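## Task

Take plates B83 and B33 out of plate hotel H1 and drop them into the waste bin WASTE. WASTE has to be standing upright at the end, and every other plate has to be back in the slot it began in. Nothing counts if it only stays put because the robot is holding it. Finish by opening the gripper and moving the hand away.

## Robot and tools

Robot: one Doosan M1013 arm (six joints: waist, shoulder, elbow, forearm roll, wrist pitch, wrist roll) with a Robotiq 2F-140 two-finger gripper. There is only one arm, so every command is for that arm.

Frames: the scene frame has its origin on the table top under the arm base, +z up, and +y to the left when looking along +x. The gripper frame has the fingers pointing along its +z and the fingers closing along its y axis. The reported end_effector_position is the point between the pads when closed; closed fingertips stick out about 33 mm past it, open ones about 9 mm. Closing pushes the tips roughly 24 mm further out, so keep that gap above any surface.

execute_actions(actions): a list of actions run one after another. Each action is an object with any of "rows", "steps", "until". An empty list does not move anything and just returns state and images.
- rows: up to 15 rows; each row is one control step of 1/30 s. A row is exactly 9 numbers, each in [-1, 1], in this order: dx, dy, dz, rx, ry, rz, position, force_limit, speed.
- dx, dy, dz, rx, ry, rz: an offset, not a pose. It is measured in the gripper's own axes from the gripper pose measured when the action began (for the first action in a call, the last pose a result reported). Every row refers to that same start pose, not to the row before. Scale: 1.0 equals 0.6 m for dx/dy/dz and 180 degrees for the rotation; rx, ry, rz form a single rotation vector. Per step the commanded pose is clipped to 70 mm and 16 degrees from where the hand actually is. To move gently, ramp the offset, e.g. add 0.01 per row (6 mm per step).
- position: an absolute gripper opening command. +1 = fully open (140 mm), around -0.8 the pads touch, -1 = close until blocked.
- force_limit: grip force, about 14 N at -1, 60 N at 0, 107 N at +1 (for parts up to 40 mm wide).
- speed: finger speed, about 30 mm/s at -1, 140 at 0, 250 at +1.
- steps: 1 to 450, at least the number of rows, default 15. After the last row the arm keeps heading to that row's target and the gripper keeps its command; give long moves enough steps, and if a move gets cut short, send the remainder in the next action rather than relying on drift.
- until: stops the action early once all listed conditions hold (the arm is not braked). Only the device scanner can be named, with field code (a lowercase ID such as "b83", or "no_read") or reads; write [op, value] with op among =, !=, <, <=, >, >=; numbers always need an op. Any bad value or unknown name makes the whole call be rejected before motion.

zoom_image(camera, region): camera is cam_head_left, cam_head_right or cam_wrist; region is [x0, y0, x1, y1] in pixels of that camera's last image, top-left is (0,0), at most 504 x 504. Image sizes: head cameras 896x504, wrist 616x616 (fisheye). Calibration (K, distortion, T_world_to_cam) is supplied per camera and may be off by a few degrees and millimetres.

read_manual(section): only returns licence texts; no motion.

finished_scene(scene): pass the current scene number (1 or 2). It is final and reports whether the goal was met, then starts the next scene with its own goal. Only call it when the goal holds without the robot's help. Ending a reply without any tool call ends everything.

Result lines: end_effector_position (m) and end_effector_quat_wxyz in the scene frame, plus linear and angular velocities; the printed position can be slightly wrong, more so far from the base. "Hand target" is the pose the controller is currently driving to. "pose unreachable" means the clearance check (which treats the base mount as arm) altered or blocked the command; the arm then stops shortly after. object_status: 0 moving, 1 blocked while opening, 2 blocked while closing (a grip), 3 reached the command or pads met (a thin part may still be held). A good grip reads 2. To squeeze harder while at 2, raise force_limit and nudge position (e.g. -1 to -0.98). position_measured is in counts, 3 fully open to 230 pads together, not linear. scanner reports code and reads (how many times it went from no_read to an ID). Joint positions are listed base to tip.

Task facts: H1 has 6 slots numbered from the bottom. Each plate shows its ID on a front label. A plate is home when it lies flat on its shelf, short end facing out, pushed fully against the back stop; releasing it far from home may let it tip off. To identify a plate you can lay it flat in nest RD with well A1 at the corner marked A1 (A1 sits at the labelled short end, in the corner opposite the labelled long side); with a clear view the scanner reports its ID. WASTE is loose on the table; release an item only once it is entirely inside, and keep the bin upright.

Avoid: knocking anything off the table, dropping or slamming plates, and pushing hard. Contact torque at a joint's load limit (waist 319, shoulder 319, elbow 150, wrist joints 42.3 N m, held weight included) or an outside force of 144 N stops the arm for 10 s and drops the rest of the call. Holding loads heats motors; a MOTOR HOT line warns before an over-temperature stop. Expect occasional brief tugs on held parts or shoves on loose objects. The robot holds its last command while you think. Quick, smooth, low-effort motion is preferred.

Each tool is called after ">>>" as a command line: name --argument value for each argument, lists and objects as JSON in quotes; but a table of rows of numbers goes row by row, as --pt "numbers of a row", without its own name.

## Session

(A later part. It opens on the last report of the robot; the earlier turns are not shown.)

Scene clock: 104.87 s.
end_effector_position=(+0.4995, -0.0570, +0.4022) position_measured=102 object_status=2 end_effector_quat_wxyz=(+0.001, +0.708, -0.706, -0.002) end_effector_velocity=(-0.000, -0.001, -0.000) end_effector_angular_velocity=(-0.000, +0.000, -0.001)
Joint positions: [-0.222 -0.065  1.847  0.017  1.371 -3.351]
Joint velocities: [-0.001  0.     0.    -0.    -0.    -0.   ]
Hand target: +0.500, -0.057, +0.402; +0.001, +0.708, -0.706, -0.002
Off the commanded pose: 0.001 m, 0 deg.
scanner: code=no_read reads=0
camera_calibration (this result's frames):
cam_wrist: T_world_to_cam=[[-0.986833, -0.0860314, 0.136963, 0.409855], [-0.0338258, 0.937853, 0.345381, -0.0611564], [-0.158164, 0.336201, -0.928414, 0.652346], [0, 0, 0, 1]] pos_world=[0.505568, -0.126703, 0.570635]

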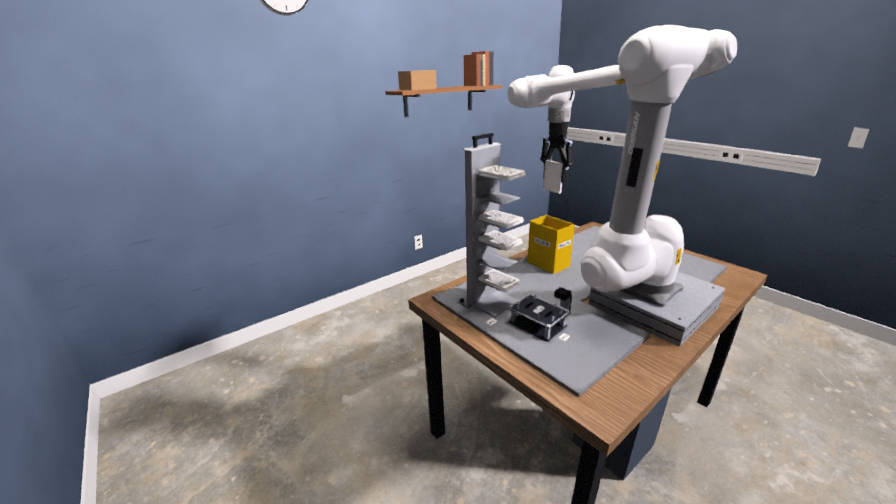

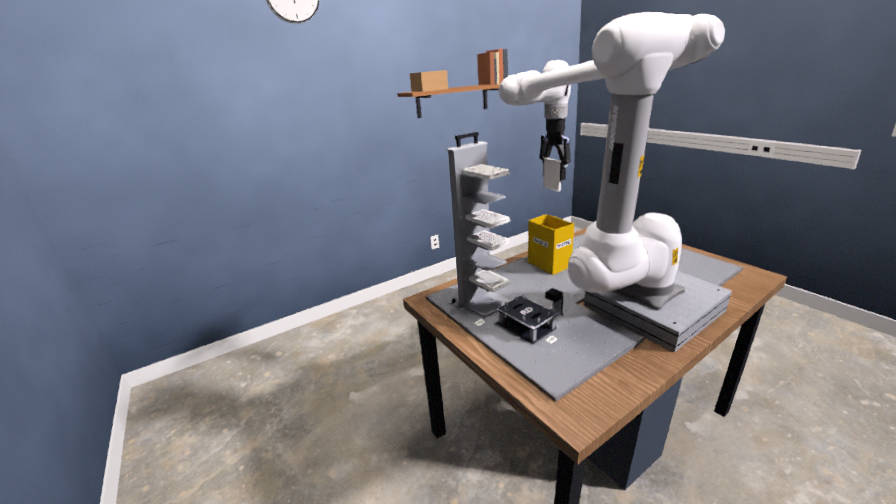

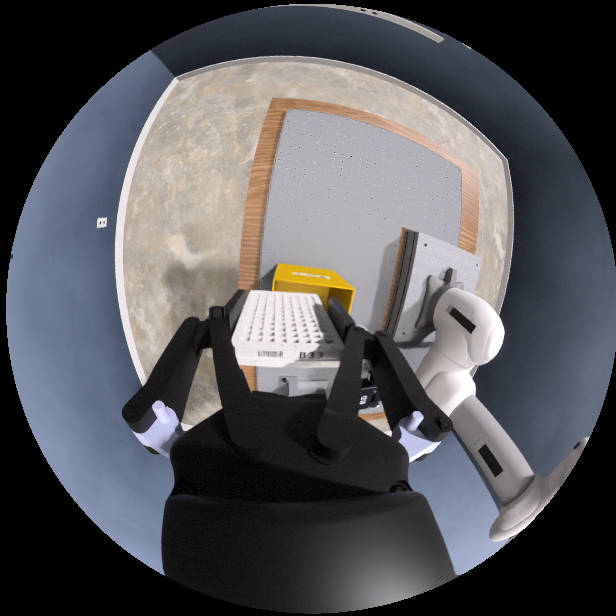

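>>> execute_actions --actions '[{"rows":[[-0.03,0,0,0,0,0,-1,0.2,0],[-0.17,0,0.08,0,0,0,-1,0.2,0]],"steps":25}]'

>>> zoom_image --camera "cam_wrist" --region '[200, 150, 420, 330]'

Scene clock: 111.87 s.
end_effector_position=(+0.4990, +0.0448, +0.3543) position_measured=102 object_status=2 end_effector_quat_wxyz=(+0.002, +0.708, -0.706, -0.002) end_effector_velocity=(+0.000, +0.000, +0.000) end_effector_angular_velocity=(+0.001, -0.000, +0.001)
Joint positions: [-0.019 -0.052  1.92   0.019  1.281 -3.15 ]
Joint velocities: [ 0.    -0.     0.     0.001 -0.    -0.001]
Hand target: +0.499, +0.045, +0.354; +0.002, +0.708, -0.706, -0.002
Off the commanded pose: 0.000 m, 0 deg.
scanner: code=no_read reads=0
camera_calibration (this result's frames):
cam_wrist: T_world_to_cam=[[-0.986835, -0.0859971, 0.136972, 0.424653], [-0.0338277, 0.937934, 0.345161, -0.140081], [-0.158153, 0.335984, -0.928495, 0.573591], [0, 0, 0, 1]] pos_world=[0.505039, -0.0248118, 0.522761]

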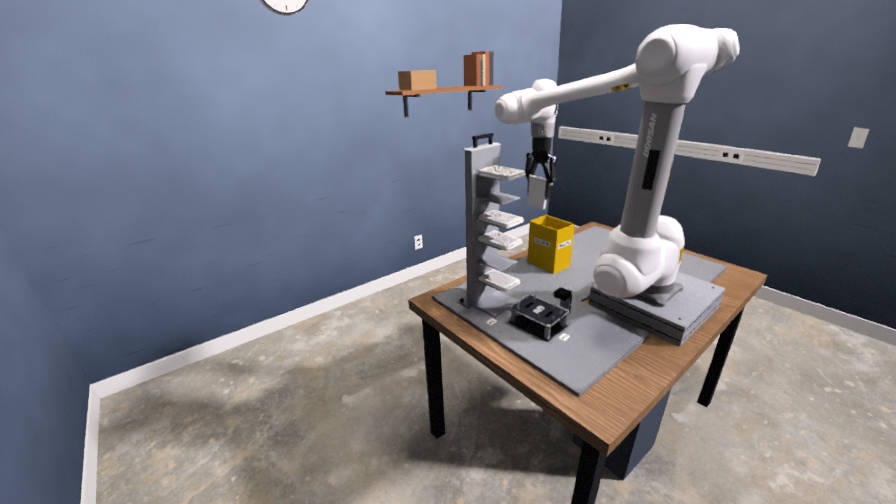

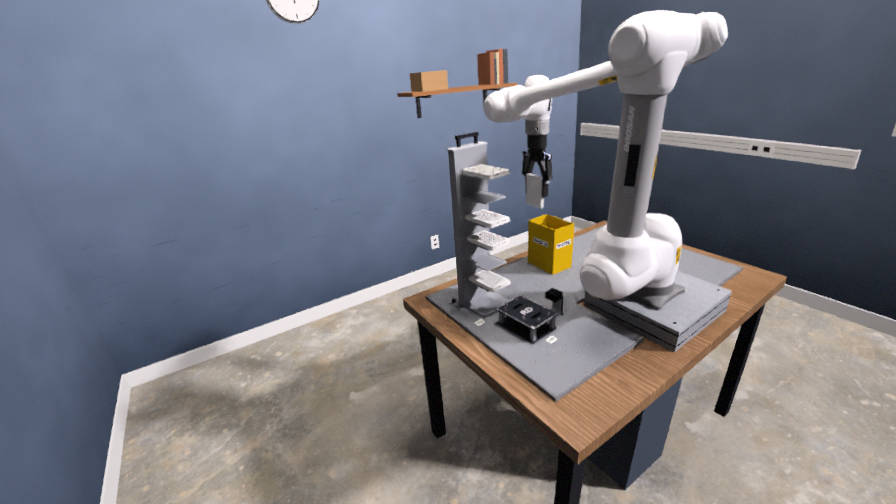

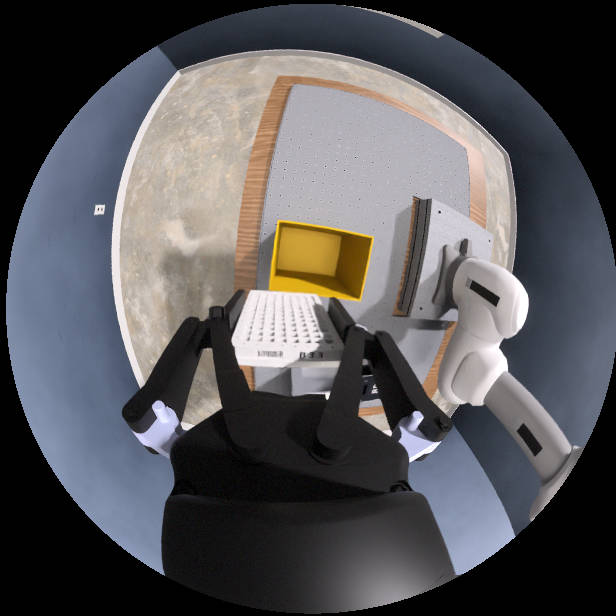

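Region (200, 150, 420, 330) of cam_wrist's 616x616 image, scaled by 2.291, with more detail than that image has; it fills the top 412 rows of this view, and the rest is white.

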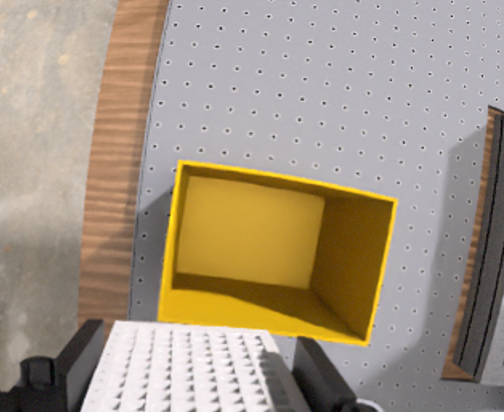

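>>> execute_actions --actions '[{"rows":[[0.02,0.03,0,0,0,0.01,-1,0.2,0],[0.063,0.09,0,0,0,0.02,-1,0.2,0]],"steps":20},{"rows":[[0,0,0.02,0,0,0,-1,0.2,0],[0,0,0.04,0,0,0,-1,0.2,0],[0,0,0.17,0,0,0,-1,0.2,0]],"steps":25}]'

>>> zoom_image --camera "cam_head_left" --region '[490, 140, 620, 290]'

Scene clock: 122.83 s.
end_effector_position=(+0.4448, +0.0071, +0.2525) position_measured=102 object_status=2 end_effector_quat_wxyz=(+0.002, +0.686, -0.728, -0.002) end_effector_velocity=(-0.000, -0.001, -0.000) end_effector_angular_velocity=(+0.000, +0.001, -0.001)
Joint positions: [-0.1   -0.074  2.139  0.02   1.085 -3.172]
Joint velocities: [-0.002  0.     0.     0.     0.    -0.001]
Hand target: +0.445, +0.007, +0.252; +0.002, +0.686, -0.728, -0.002
Off the commanded pose: 0.000 m, 0 deg.
scanner: code=no_read reads=0
camera_calibration (this result's frames):
cam_wrist: T_world_to_cam=[[-0.990278, -0.0238544, 0.137038, 0.382913], [0.0251473, 0.93825, 0.345044, -0.0975421], [-0.136807, 0.345135, -0.928529, 0.473583], [0, 0, 0, 1]] pos_world=[0.446433, -0.0627974, 0.420918]

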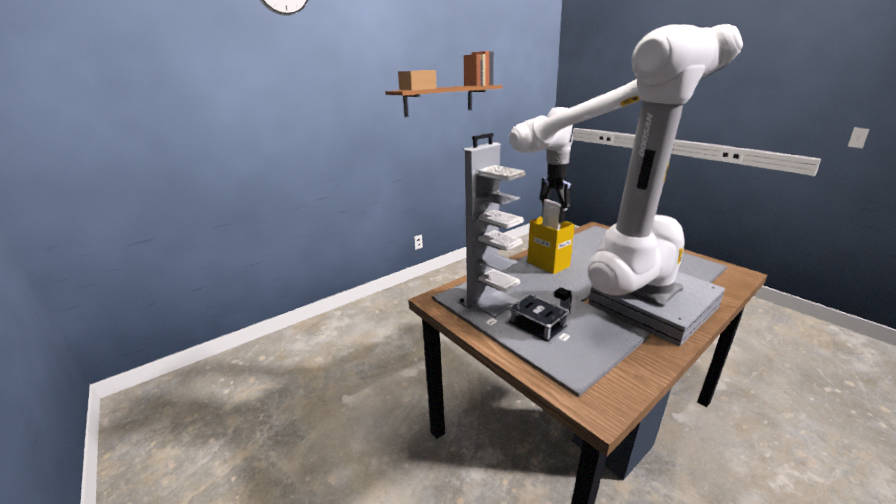

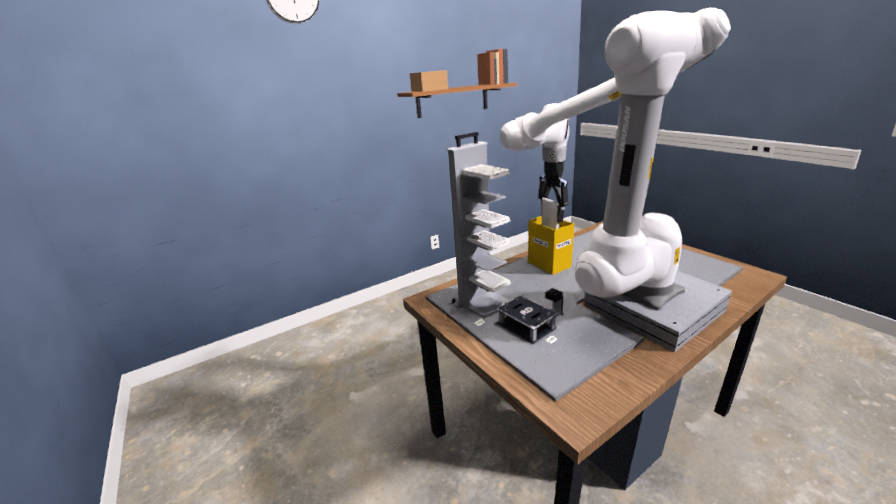

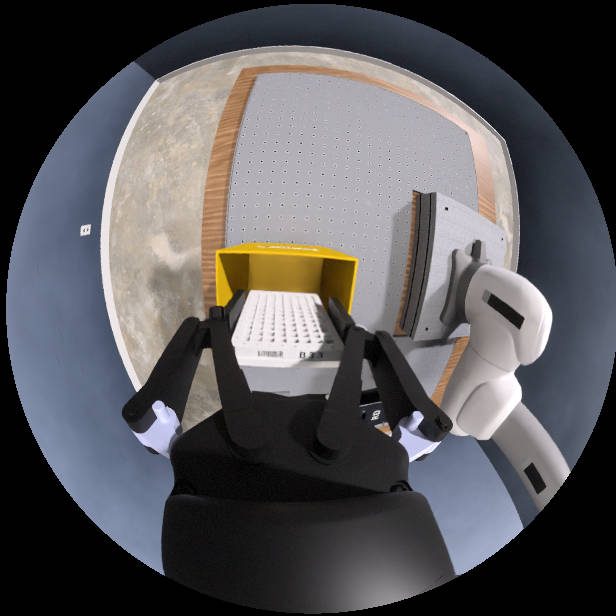

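Region (490, 140, 620, 290) of cam_head_left's 896x504 image, scaled by 3.360, with more detail than that image has; it fills the left 437 columns of this view, and the rest is white.

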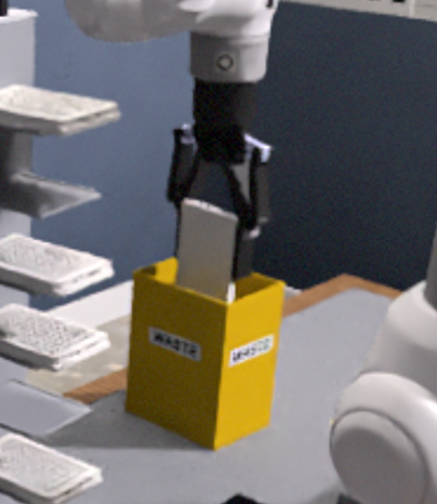

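>>> execute_actions --actions '[{"rows":[[0,0,0.02,0,0,0,-1,0.2,0],[0,0,0.04,0,0,0,-1,0.2,0],[0,0,0.06,0,0,0,-1,0.2,0],[0,0,0.125,0,0,0,-1,0.2,0]],"steps":22}]'

>>> zoom_image --camera "cam_head_left" --region '[510, 170, 600, 260]'

Scene clock: 129.13 s.
end_effector_position=(+0.4445, +0.0072, +0.1775) position_measured=102 object_status=2 end_effector_quat_wxyz=(+0.002, +0.686, -0.728, -0.002) end_effector_velocity=(-0.000, +0.001, -0.000) end_effector_angular_velocity=(+0.000, +0.001, +0.002)
Joint positions: [-0.097  0.006  2.223  0.022  0.922 -3.173]
Joint velocities: [ 0.001  0.     0.     0.     0.    -0.001]
Hand target: +0.444, +0.007, +0.177; +0.002, +0.686, -0.728, -0.002
Off the commanded pose: 0.000 m, 0 deg.
scanner: code=no_read reads=0
camera_calibration (this result's frames):
cam_wrist: T_world_to_cam=[[-0.990279, -0.0238713, 0.137031, 0.392922], [0.025136, 0.938232, 0.345094, -0.0717651], [-0.136805, 0.345184, -0.928511, 0.40389], [0, 0, 0, 1]] pos_world=[0.446161, -0.0627043, 0.345939]

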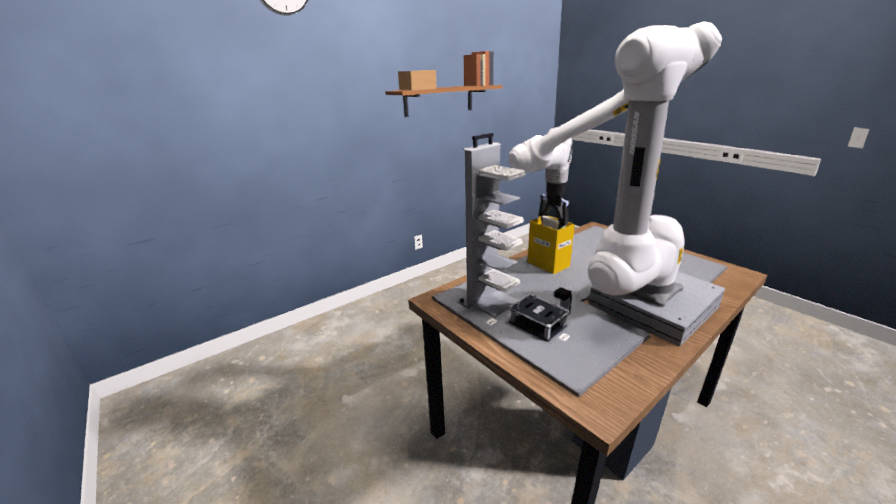

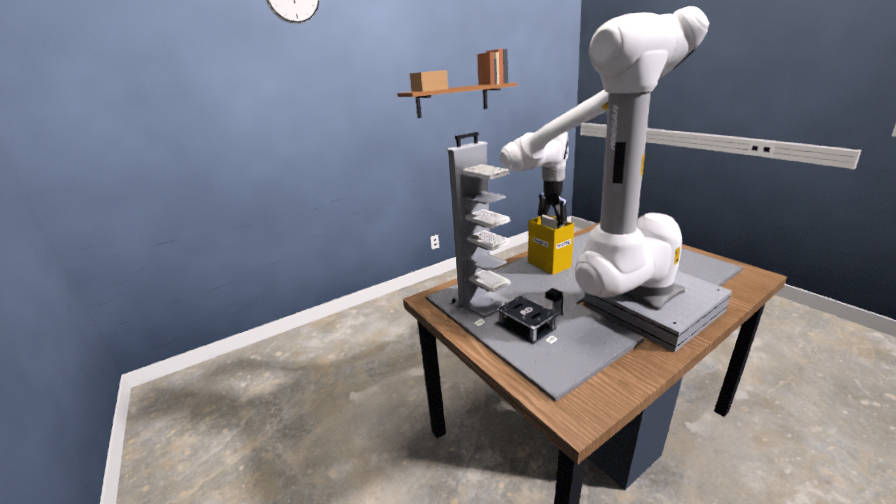

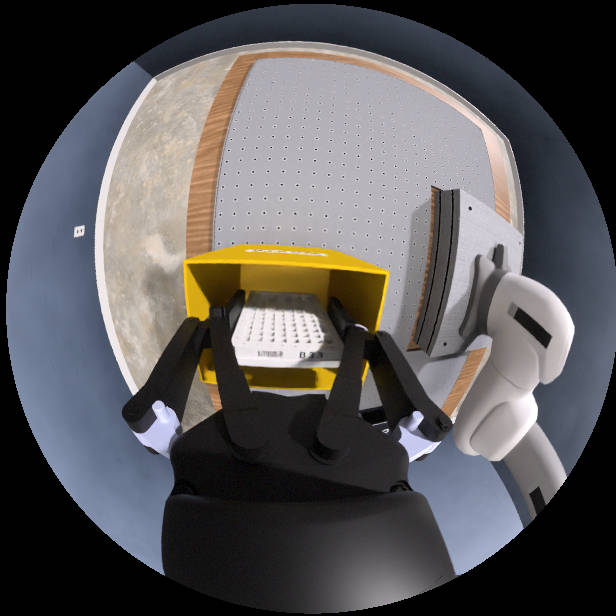

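Region (510, 170, 600, 260) of cam_head_left's 896x504 image, scaled by 5.600, with more detail than that image has.

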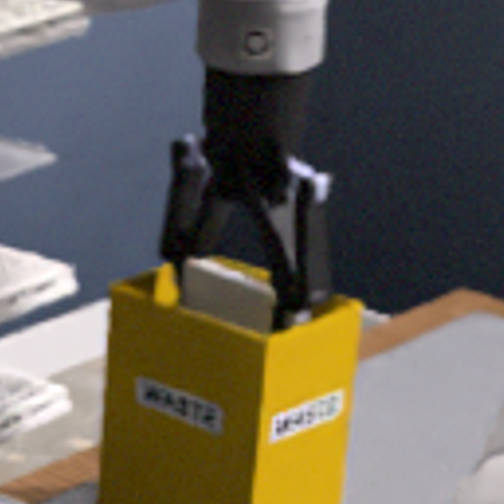

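>>> execute_actions --actions '[{"rows":[[0,-0.002,0.01,0,0,0,-1,0.2,0],[0,-0.003,0.02,0,0,0,-1,0.2,0],[0,-0.003,0.033,0,0,0,-1,0.2,0]],"steps":14}]'

>>> zoom_image --camera "cam_wrist" --region '[140, 230, 440, 430]'

Scene clock: 133.63 s.
end_effector_position=(+0.4463, +0.0071, +0.1577) position_measured=103 object_status=2 end_effector_quat_wxyz=(+0.002, +0.686, -0.728, -0.002) end_effector_velocity=(-0.000, -0.000, -0.000) end_effector_angular_velocity=(-0.000, +0.001, -0.002)
Joint positions: [-0.096  0.034  2.24   0.023  0.877 -3.174]
Joint velocities: [-0.001  0.001  0.    -0.     0.     0.002]
Hand target: +0.446, +0.007, +0.158; +0.002, +0.686, -0.728, -0.002
Off the commanded pose: 0.000 m, 0 deg.
scanner: code=no_read reads=0
camera_calibration (this result's frames):
cam_wrist: T_world_to_cam=[[-0.99029, -0.0238686, 0.136956, 0.397393], [0.0251125, 0.938231, 0.345096, -0.0648938], [-0.136733, 0.345184, -0.928521, 0.385781], [0, 0, 0, 1]] pos_world=[0.447913, -0.0627951, 0.326176]

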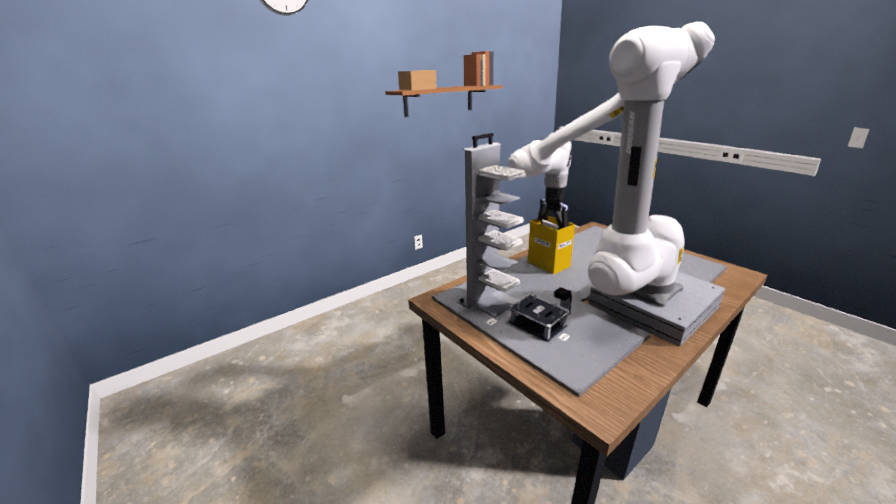

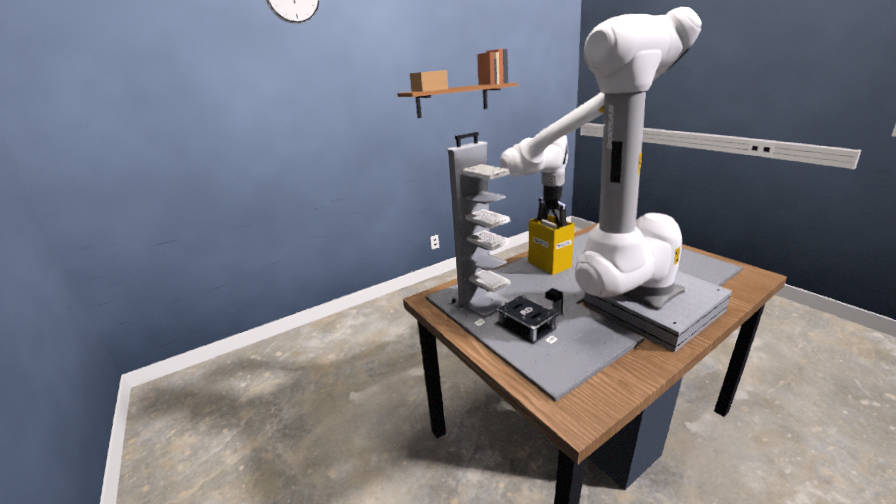

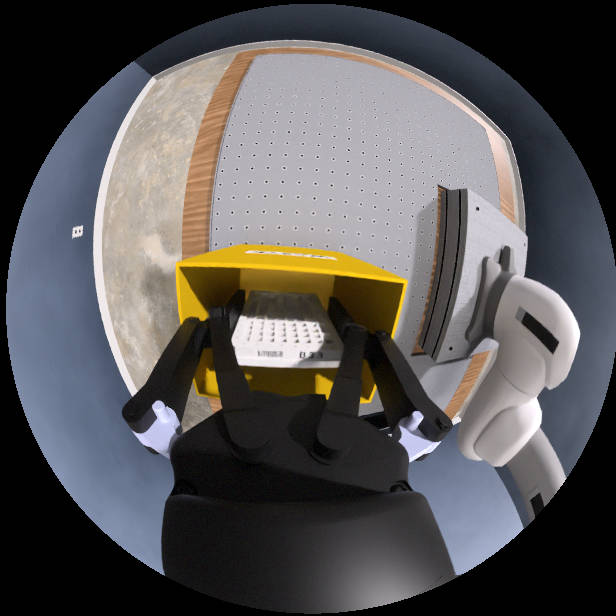

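Region (140, 230, 440, 430) of cam_wrist's 616x616 image, scaled by 1.680, with more detail than that image has.

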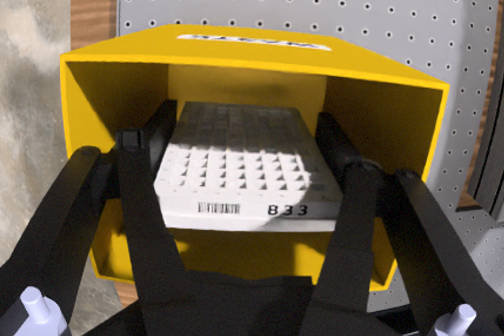

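>>> execute_actions --actions '[{"rows":[[0,0.002,0.008,0,0,0,-1,0.2,0]],"steps":8},{"rows":[[0,0,0,0,0,0,0.27,-1,-1]],"steps":20},{"rows":[[0,0,-0.01,0,0,0,0.27,-1,-1],[0,0,-0.02,0,0,0,0.27,-1,-1],[0,0,-0.03,0,0,0,0.27,-1,-1],[0,0,-0.05,0,0,0,0.27,-1,-1],[0,0,-0.08,0,0,0,0.27,-1,-1],[0,0,-0.41,0,0,0,0.27,-1,-1]],"steps":40}]'

Scene clock: 138.77 s.
end_effector_position=(+0.4459, +0.0069, +0.3989) position_measured=98 object_status=1 end_effector_quat_wxyz=(+0.002, +0.686, -0.728, -0.002) end_effector_velocity=(+0.000, +0.001, -0.000) end_effector_angular_velocity=(+0.000, +0.000, +0.001)
Joint positions: [-0.105 -0.162  1.935  0.018  1.377 -3.172]
Joint velocities: [ 0.001  0.001 -0.     0.    -0.001 -0.001]
Hand target: +0.446, +0.007, +0.399; +0.002, +0.686, -0.728, -0.002
Off the commanded pose: 0.000 m, 0 deg.
scanner: code=no_read reads=0
camera_calibration (this result's frames):
cam_wrist: T_world_to_cam=[[-0.990294, -0.0237825, 0.13694, 0.364026], [0.0251774, 0.938257, 0.345022, -0.147901], [-0.13669, 0.345121, -0.928551, 0.609716], [0, 0, 0, 1]] pos_world=[0.447559, -0.0629991, 0.567332]

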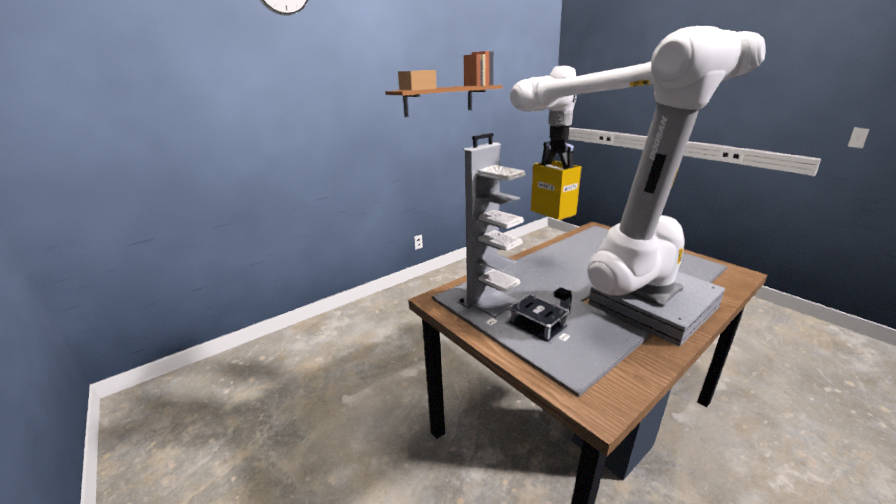

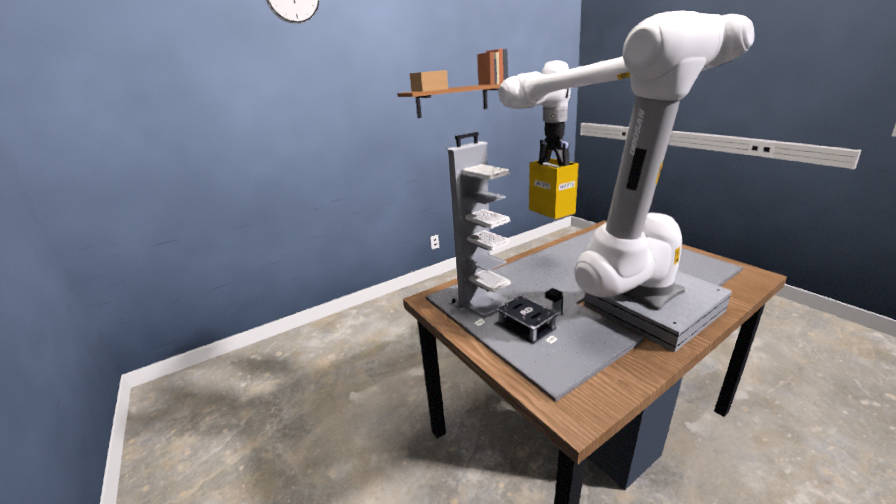

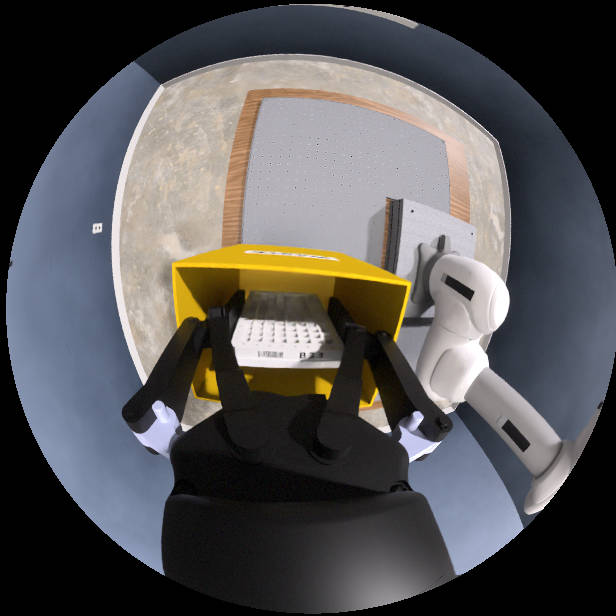

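>>> execute_actions --actions '[{"rows":[[0,0,0.01,0,0,0,0.27,-1,-1],[0,0,0.03,0,0,0,0.27,-1,-1],[0,0,0.05,0,0,0,0.27,-1,-1],[0,0,0.075,0,0,0,0.27,-1,-1],[0,0,0.1,0,0,0,0.27,-1,-1],[0,0,0.125,0,0,0,0.27,-1,-1],[0,0,0.15,0,0,0,0.27,-1,-1],[0,0,0.175,0,0,0,0.27,-1,-1],[0,0,0.2,0,0,0,0.27,-1,-1],[0,0,0.225,0,0,0,0.27,-1,-1],[0,0,0.25,0,0,0,0.27,-1,-1],[0,0,0.275,0,0,0,0.27,-1,-1],[0,0,0.3,0,0,0,0.27,-1,-1],[0,0,0.33,0,0,0,0.27,-1,-1],[0,0,0.39,0,0,0,0.27,-1,-1]],"steps":35},{"rows":[[0,0,0.004,0,0,0,0.27,-1,-1],[0,0,0.008,0,0,0,0.27,-1,-1],[0,0,0.012,0,0,0,0.27,-1,-1],[0,0,0.016,0,0,0,0.27,-1,-1],[0,0,0.019,0,0,0,0.27,-1,-1]],"steps":14},{"rows":[[0,0,0,0,0,0,-1,0,-1]],"steps":15},{"rows":[[0,0,-0.008,0,0,0,-1,0,-1],[0,0,-0.016,0,0,0,-1,0,-1],[0,0,-0.024,0,0,0,-1,0,-1],[0,0,-0.032,0,0,0,-1,0,-1]],"steps":14}]'

>>> zoom_image --camera "cam_head_left" --region '[500, 170, 610, 290]'

Scene clock: 147.47 s.
end_effector_position=(+0.4451, +0.0072, +0.1727) position_measured=102 object_status=2 end_effector_quat_wxyz=(+0.001, +0.686, -0.728, -0.002) end_effector_velocity=(-0.000, -0.000, -0.000) end_effector_angular_velocity=(+0.000, +0.001, -0.002)
Joint positions: [-0.096  0.013  2.227  0.022  0.911 -3.173]
Joint velocities: [-0.001  0.    -0.     0.     0.     0.001]
Hand target: +0.445, +0.007, +0.173; +0.001, +0.686, -0.728, -0.002
Off the commanded pose: 0.000 m, 0 deg.
scanner: code=no_read reads=0
camera_calibration (this result's frames):
cam_wrist: T_world_to_cam=[[-0.99029, -0.0239114, 0.136948, 0.394212], [0.0250702, 0.93823, 0.345104, -0.0700998], [-0.13674, 0.345186, -0.92852, 0.399522], [0, 0, 0, 1]] pos_world=[0.446772, -0.0627135, 0.341169]

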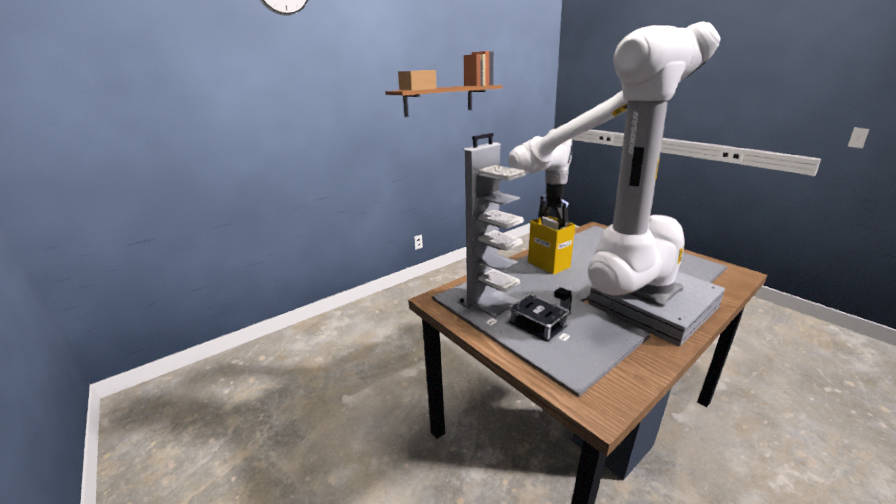

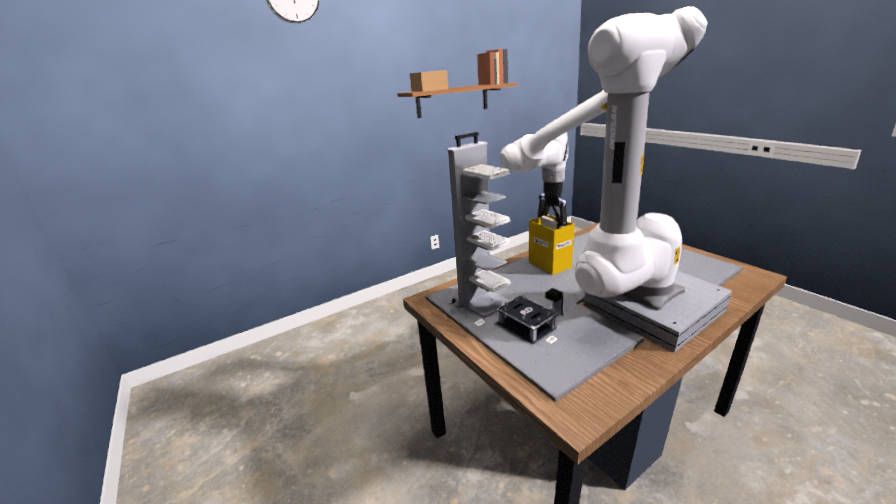

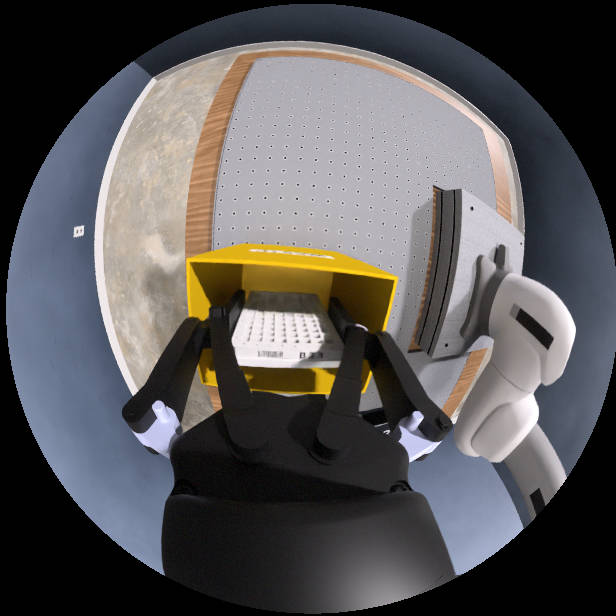

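Region (500, 170, 610, 290) of cam_head_left's 896x504 image, scaled by 4.200, with more detail than that image has; it fills the left 462 columns of this view, and the rest is white.

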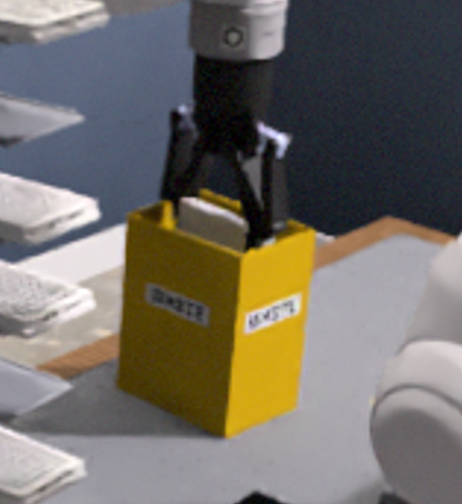

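>>> execute_actions --actions '[{"rows":[[0,0.002,-0.008,0,0,0,-1,0,-1]],"steps":8},{"rows":[[0,0,0,0,0,0,0.3,-1,-1]],"steps":22},{"rows":[[0,0,-0.01,0,0,0,0.3,-1,-1],[0,0,-0.02,0,0,0,0.3,-1,-1],[0,0,-0.04,0,0,0,0.3,-1,-1]],"steps":12}]'

Scene clock: 154.13 s.
end_effector_position=(+0.4440, +0.0072, +0.2015) position_measured=91 object_status=3 end_effector_quat_wxyz=(+0.002, +0.686, -0.728, -0.002) end_effector_velocity=(+0.000, +0.000, +0.001) end_effector_angular_velocity=(-0.001, -0.001, +0.000)
Joint positions: [-0.098 -0.023  2.199  0.021  0.975 -3.173]
Joint velocities: [ 0.001 -0.001 -0.001 -0.001  0.     0.001]
Hand target: +0.444, +0.007, +0.202; +0.001, +0.686, -0.728, -0.002
Off the commanded pose: 0.000 m, 0 deg.
scanner: code=no_read reads=0
camera_calibration (this result's frames):
cam_wrist: T_world_to_cam=[[-0.990277, -0.0238985, 0.137043, 0.389145], [0.0251086, 0.938247, 0.345054, -0.0800161], [-0.136826, 0.34514, -0.928524, 0.42609], [0, 0, 0, 1]] pos_world=[0.44567, -0.0626861, 0.369916]

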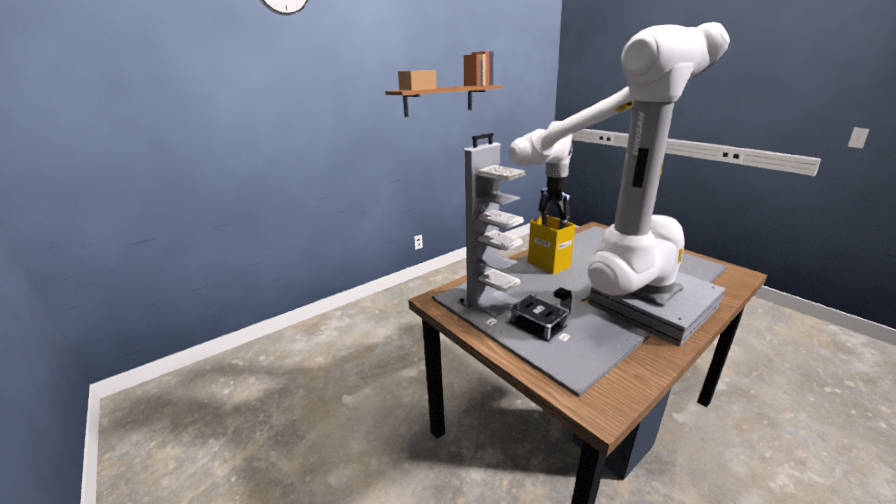

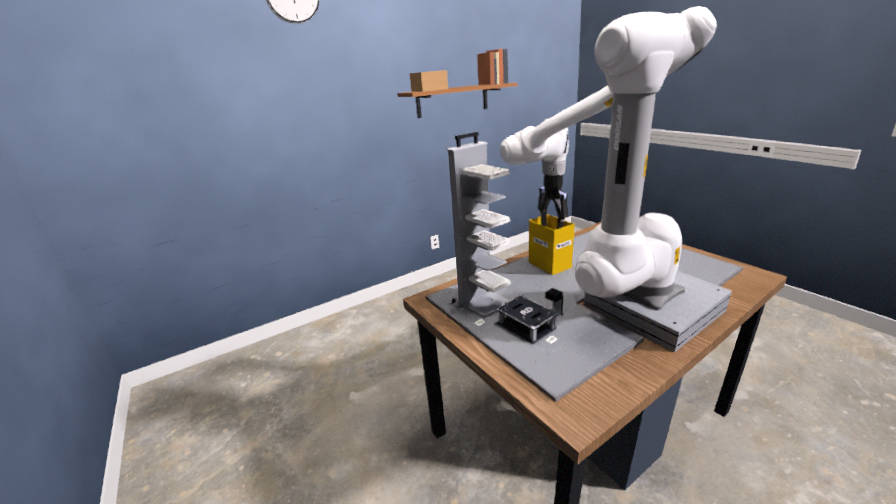

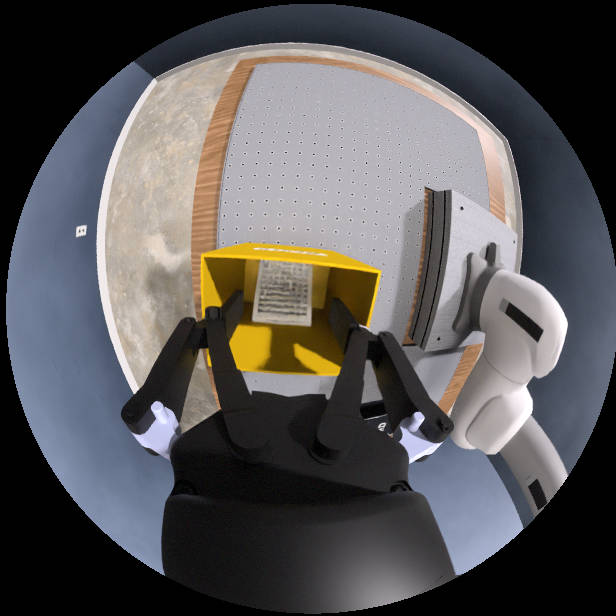

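>>> execute_actions --actions '[{"rows":[[0,0,-0.33,0,0,0,0.3,-1,0]],"steps":28},{"rows":[[-0.54,0.523,0,0,0,-0.52,1,-1,0]],"steps":60},{"rows":[[0.043,-0.1,-0.25,0,0.433,0,1,-1,0]],"steps":50},{"rows":[[-0.548,0,0.226,0,0,0,1,-1,0]],"steps":45}]'

>>> zoom_image --camera "cam_head_right" --region '[440, 220, 680, 360]'

Scene clock: 167.87 s.
end_effector_position=(+0.2405, +0.4091, +0.2014) position_measured=3 object_status=3 end_effector_quat_wxyz=(-0.002, +0.778, +0.000, +0.628) end_effector_velocity=(+0.000, -0.000, +0.000) end_effector_angular_velocity=(-0.001, -0.000, -0.001)
Joint positions: [ 1.674  0.379  2.43  -1.392  1.405 -1.887]
Joint velocities: [-0.001  0.    -0.     0.     0.    -0.001]
Hand target: +0.240, +0.409, +0.201; -0.002, +0.778, +0.000, +0.628
Off the commanded pose: 0.001 m, 0 deg.
scanner: code=no_read reads=0
camera_calibration (this result's frames):
cam_wrist: T_world_to_cam=[[-0.108413, -0.988313, 0.107163, 0.385693], [-0.534655, -0.032913, -0.844429, 0.319523], [0.838088, -0.148842, -0.524838, 0.145829], [0, 0, 0, 1]] pos_world=[0.0904307, 0.413408, 0.305019]

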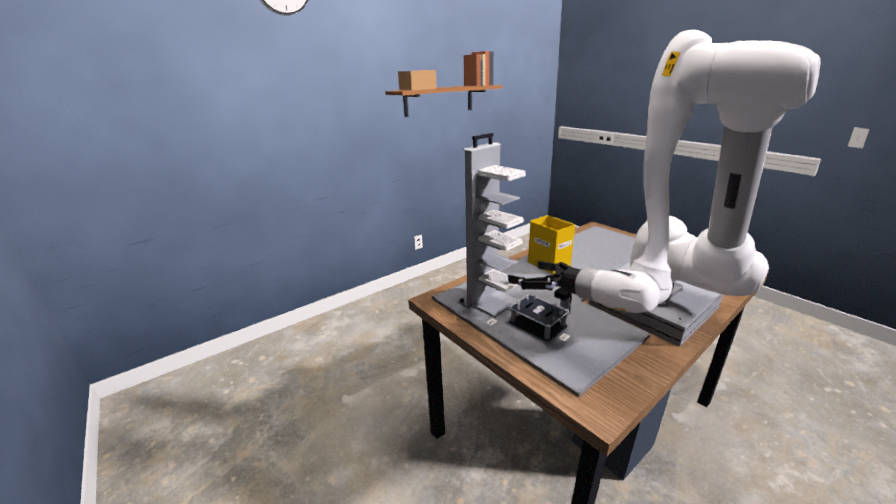

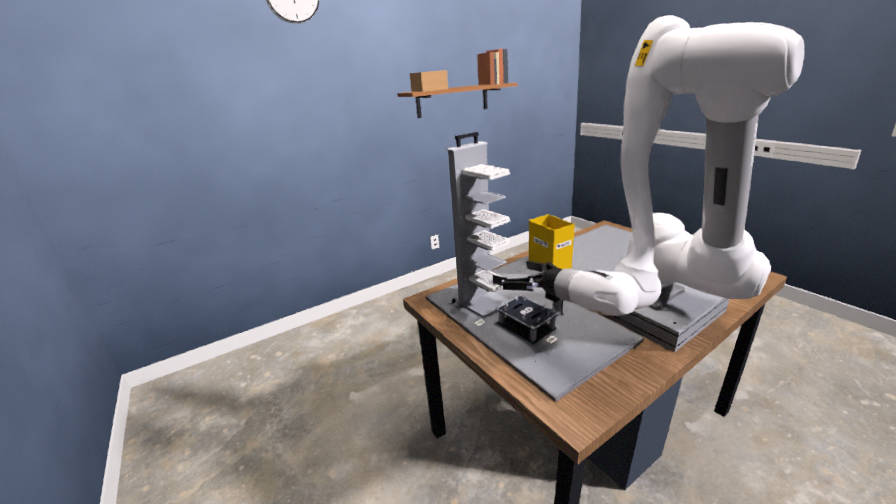

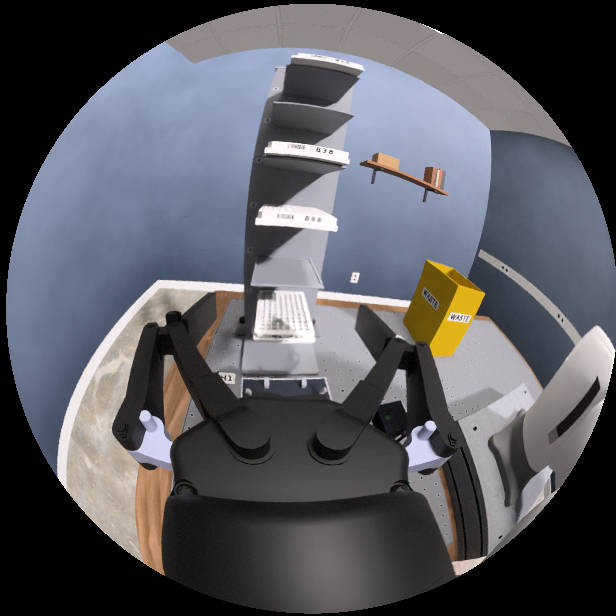

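Region (440, 220, 680, 360) of cam_head_right's 896x504 image, scaled by 2.100, with more detail than that image has; it fills the top 294 rows of this view, and the rest is white.

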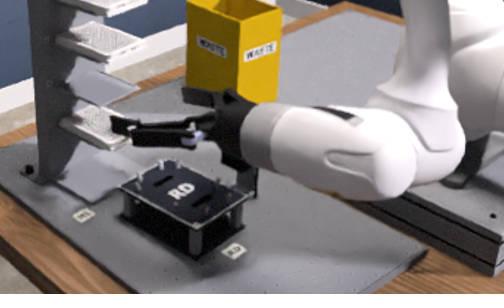

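>>> execute_actions --actions '[{"rows":[[0,0,0,0,-0.067,0,0.6,-1,0]],"steps":15},{"rows":[[-0.02,0,0.04,0,0,0,0.6,-1,0],[-0.04,0,0.08,0,0,0,0.6,-1,0],[-0.063,-0.001,0.128,0,0,0,0.6,-1,0]],"steps":22}]'

>>> zoom_image --camera "cam_head_right" --region '[450, 240, 600, 340]'

>>> zoom_image --camera "cam_wrist" --region '[170, 200, 450, 440]'

Scene clock: 174.97 s.
end_effector_position=(+0.2949, +0.4099, +0.1353) position_measured=53 object_status=3 end_effector_quat_wxyz=(-0.001, +0.840, +0.001, +0.543) end_effector_velocity=(+0.000, -0.000, -0.000) end_effector_angular_velocity=(-0.001, -0.000, +0.000)
Joint positions: [ 1.487  0.372  2.444 -1.499  1.145 -1.907]
Joint velocities: [-0.     0.     0.    -0.     0.    -0.001]
Hand target: +0.295, +0.410, +0.135; -0.001, +0.840, +0.001, +0.543
Off the commanded pose: 0.000 m, 0 deg.
scanner: code=no_read reads=0
camera_calibration (this result's frames):
cam_wrist: T_world_to_cam=[[-0.0832673, -0.988234, 0.128298, 0.389202], [-0.699158, -0.0338068, -0.714168, 0.324037], [0.710102, -0.149167, -0.688116, 0.12556], [0, 0, 0, 1]] pos_world=[0.1698, 0.414307, 0.267883]

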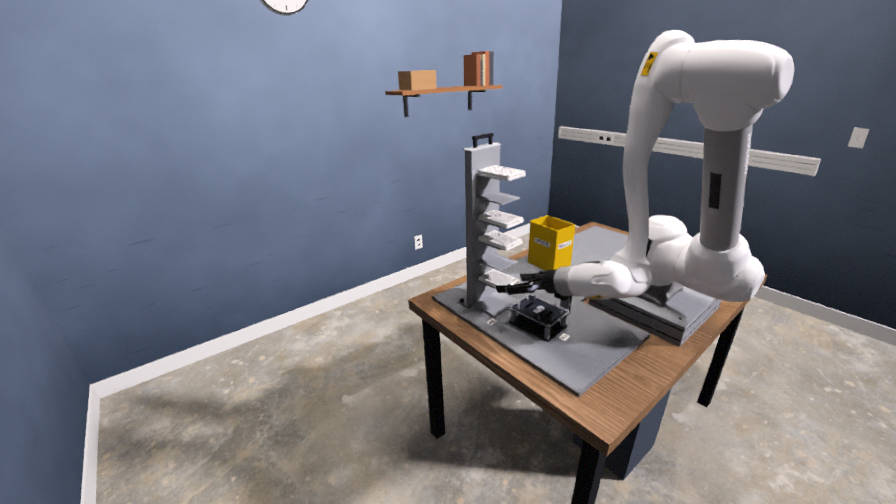

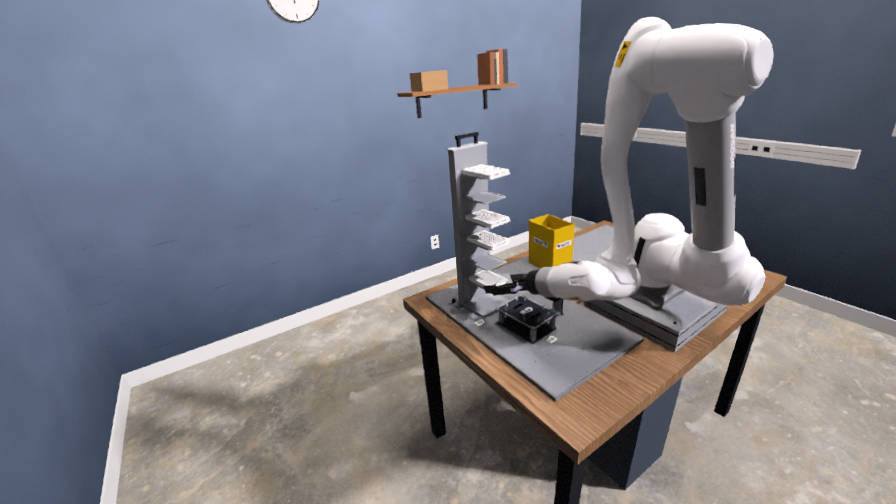

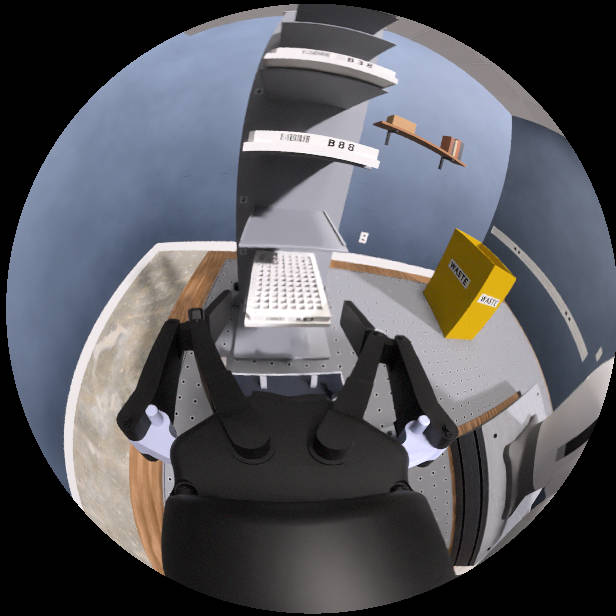

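Region (450, 240, 600, 340) of cam_head_right's 896x504 image, scaled by 3.360, with more detail than that image has.

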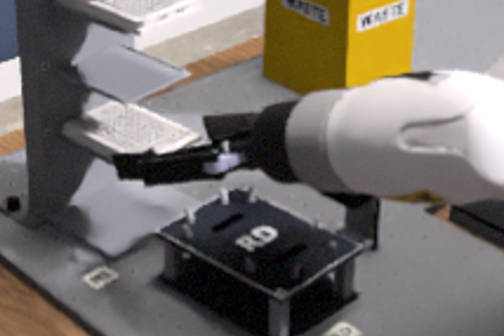

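Region (170, 200, 450, 440) of cam_wrist's 616x616 image, scaled by 1.800, with more detail than that image has; it fills the top 432 rows of this view, and the rest is white.

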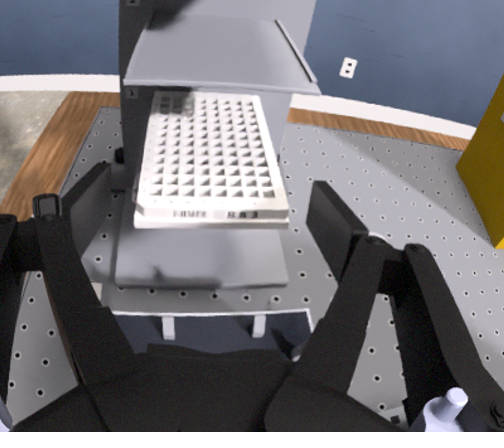

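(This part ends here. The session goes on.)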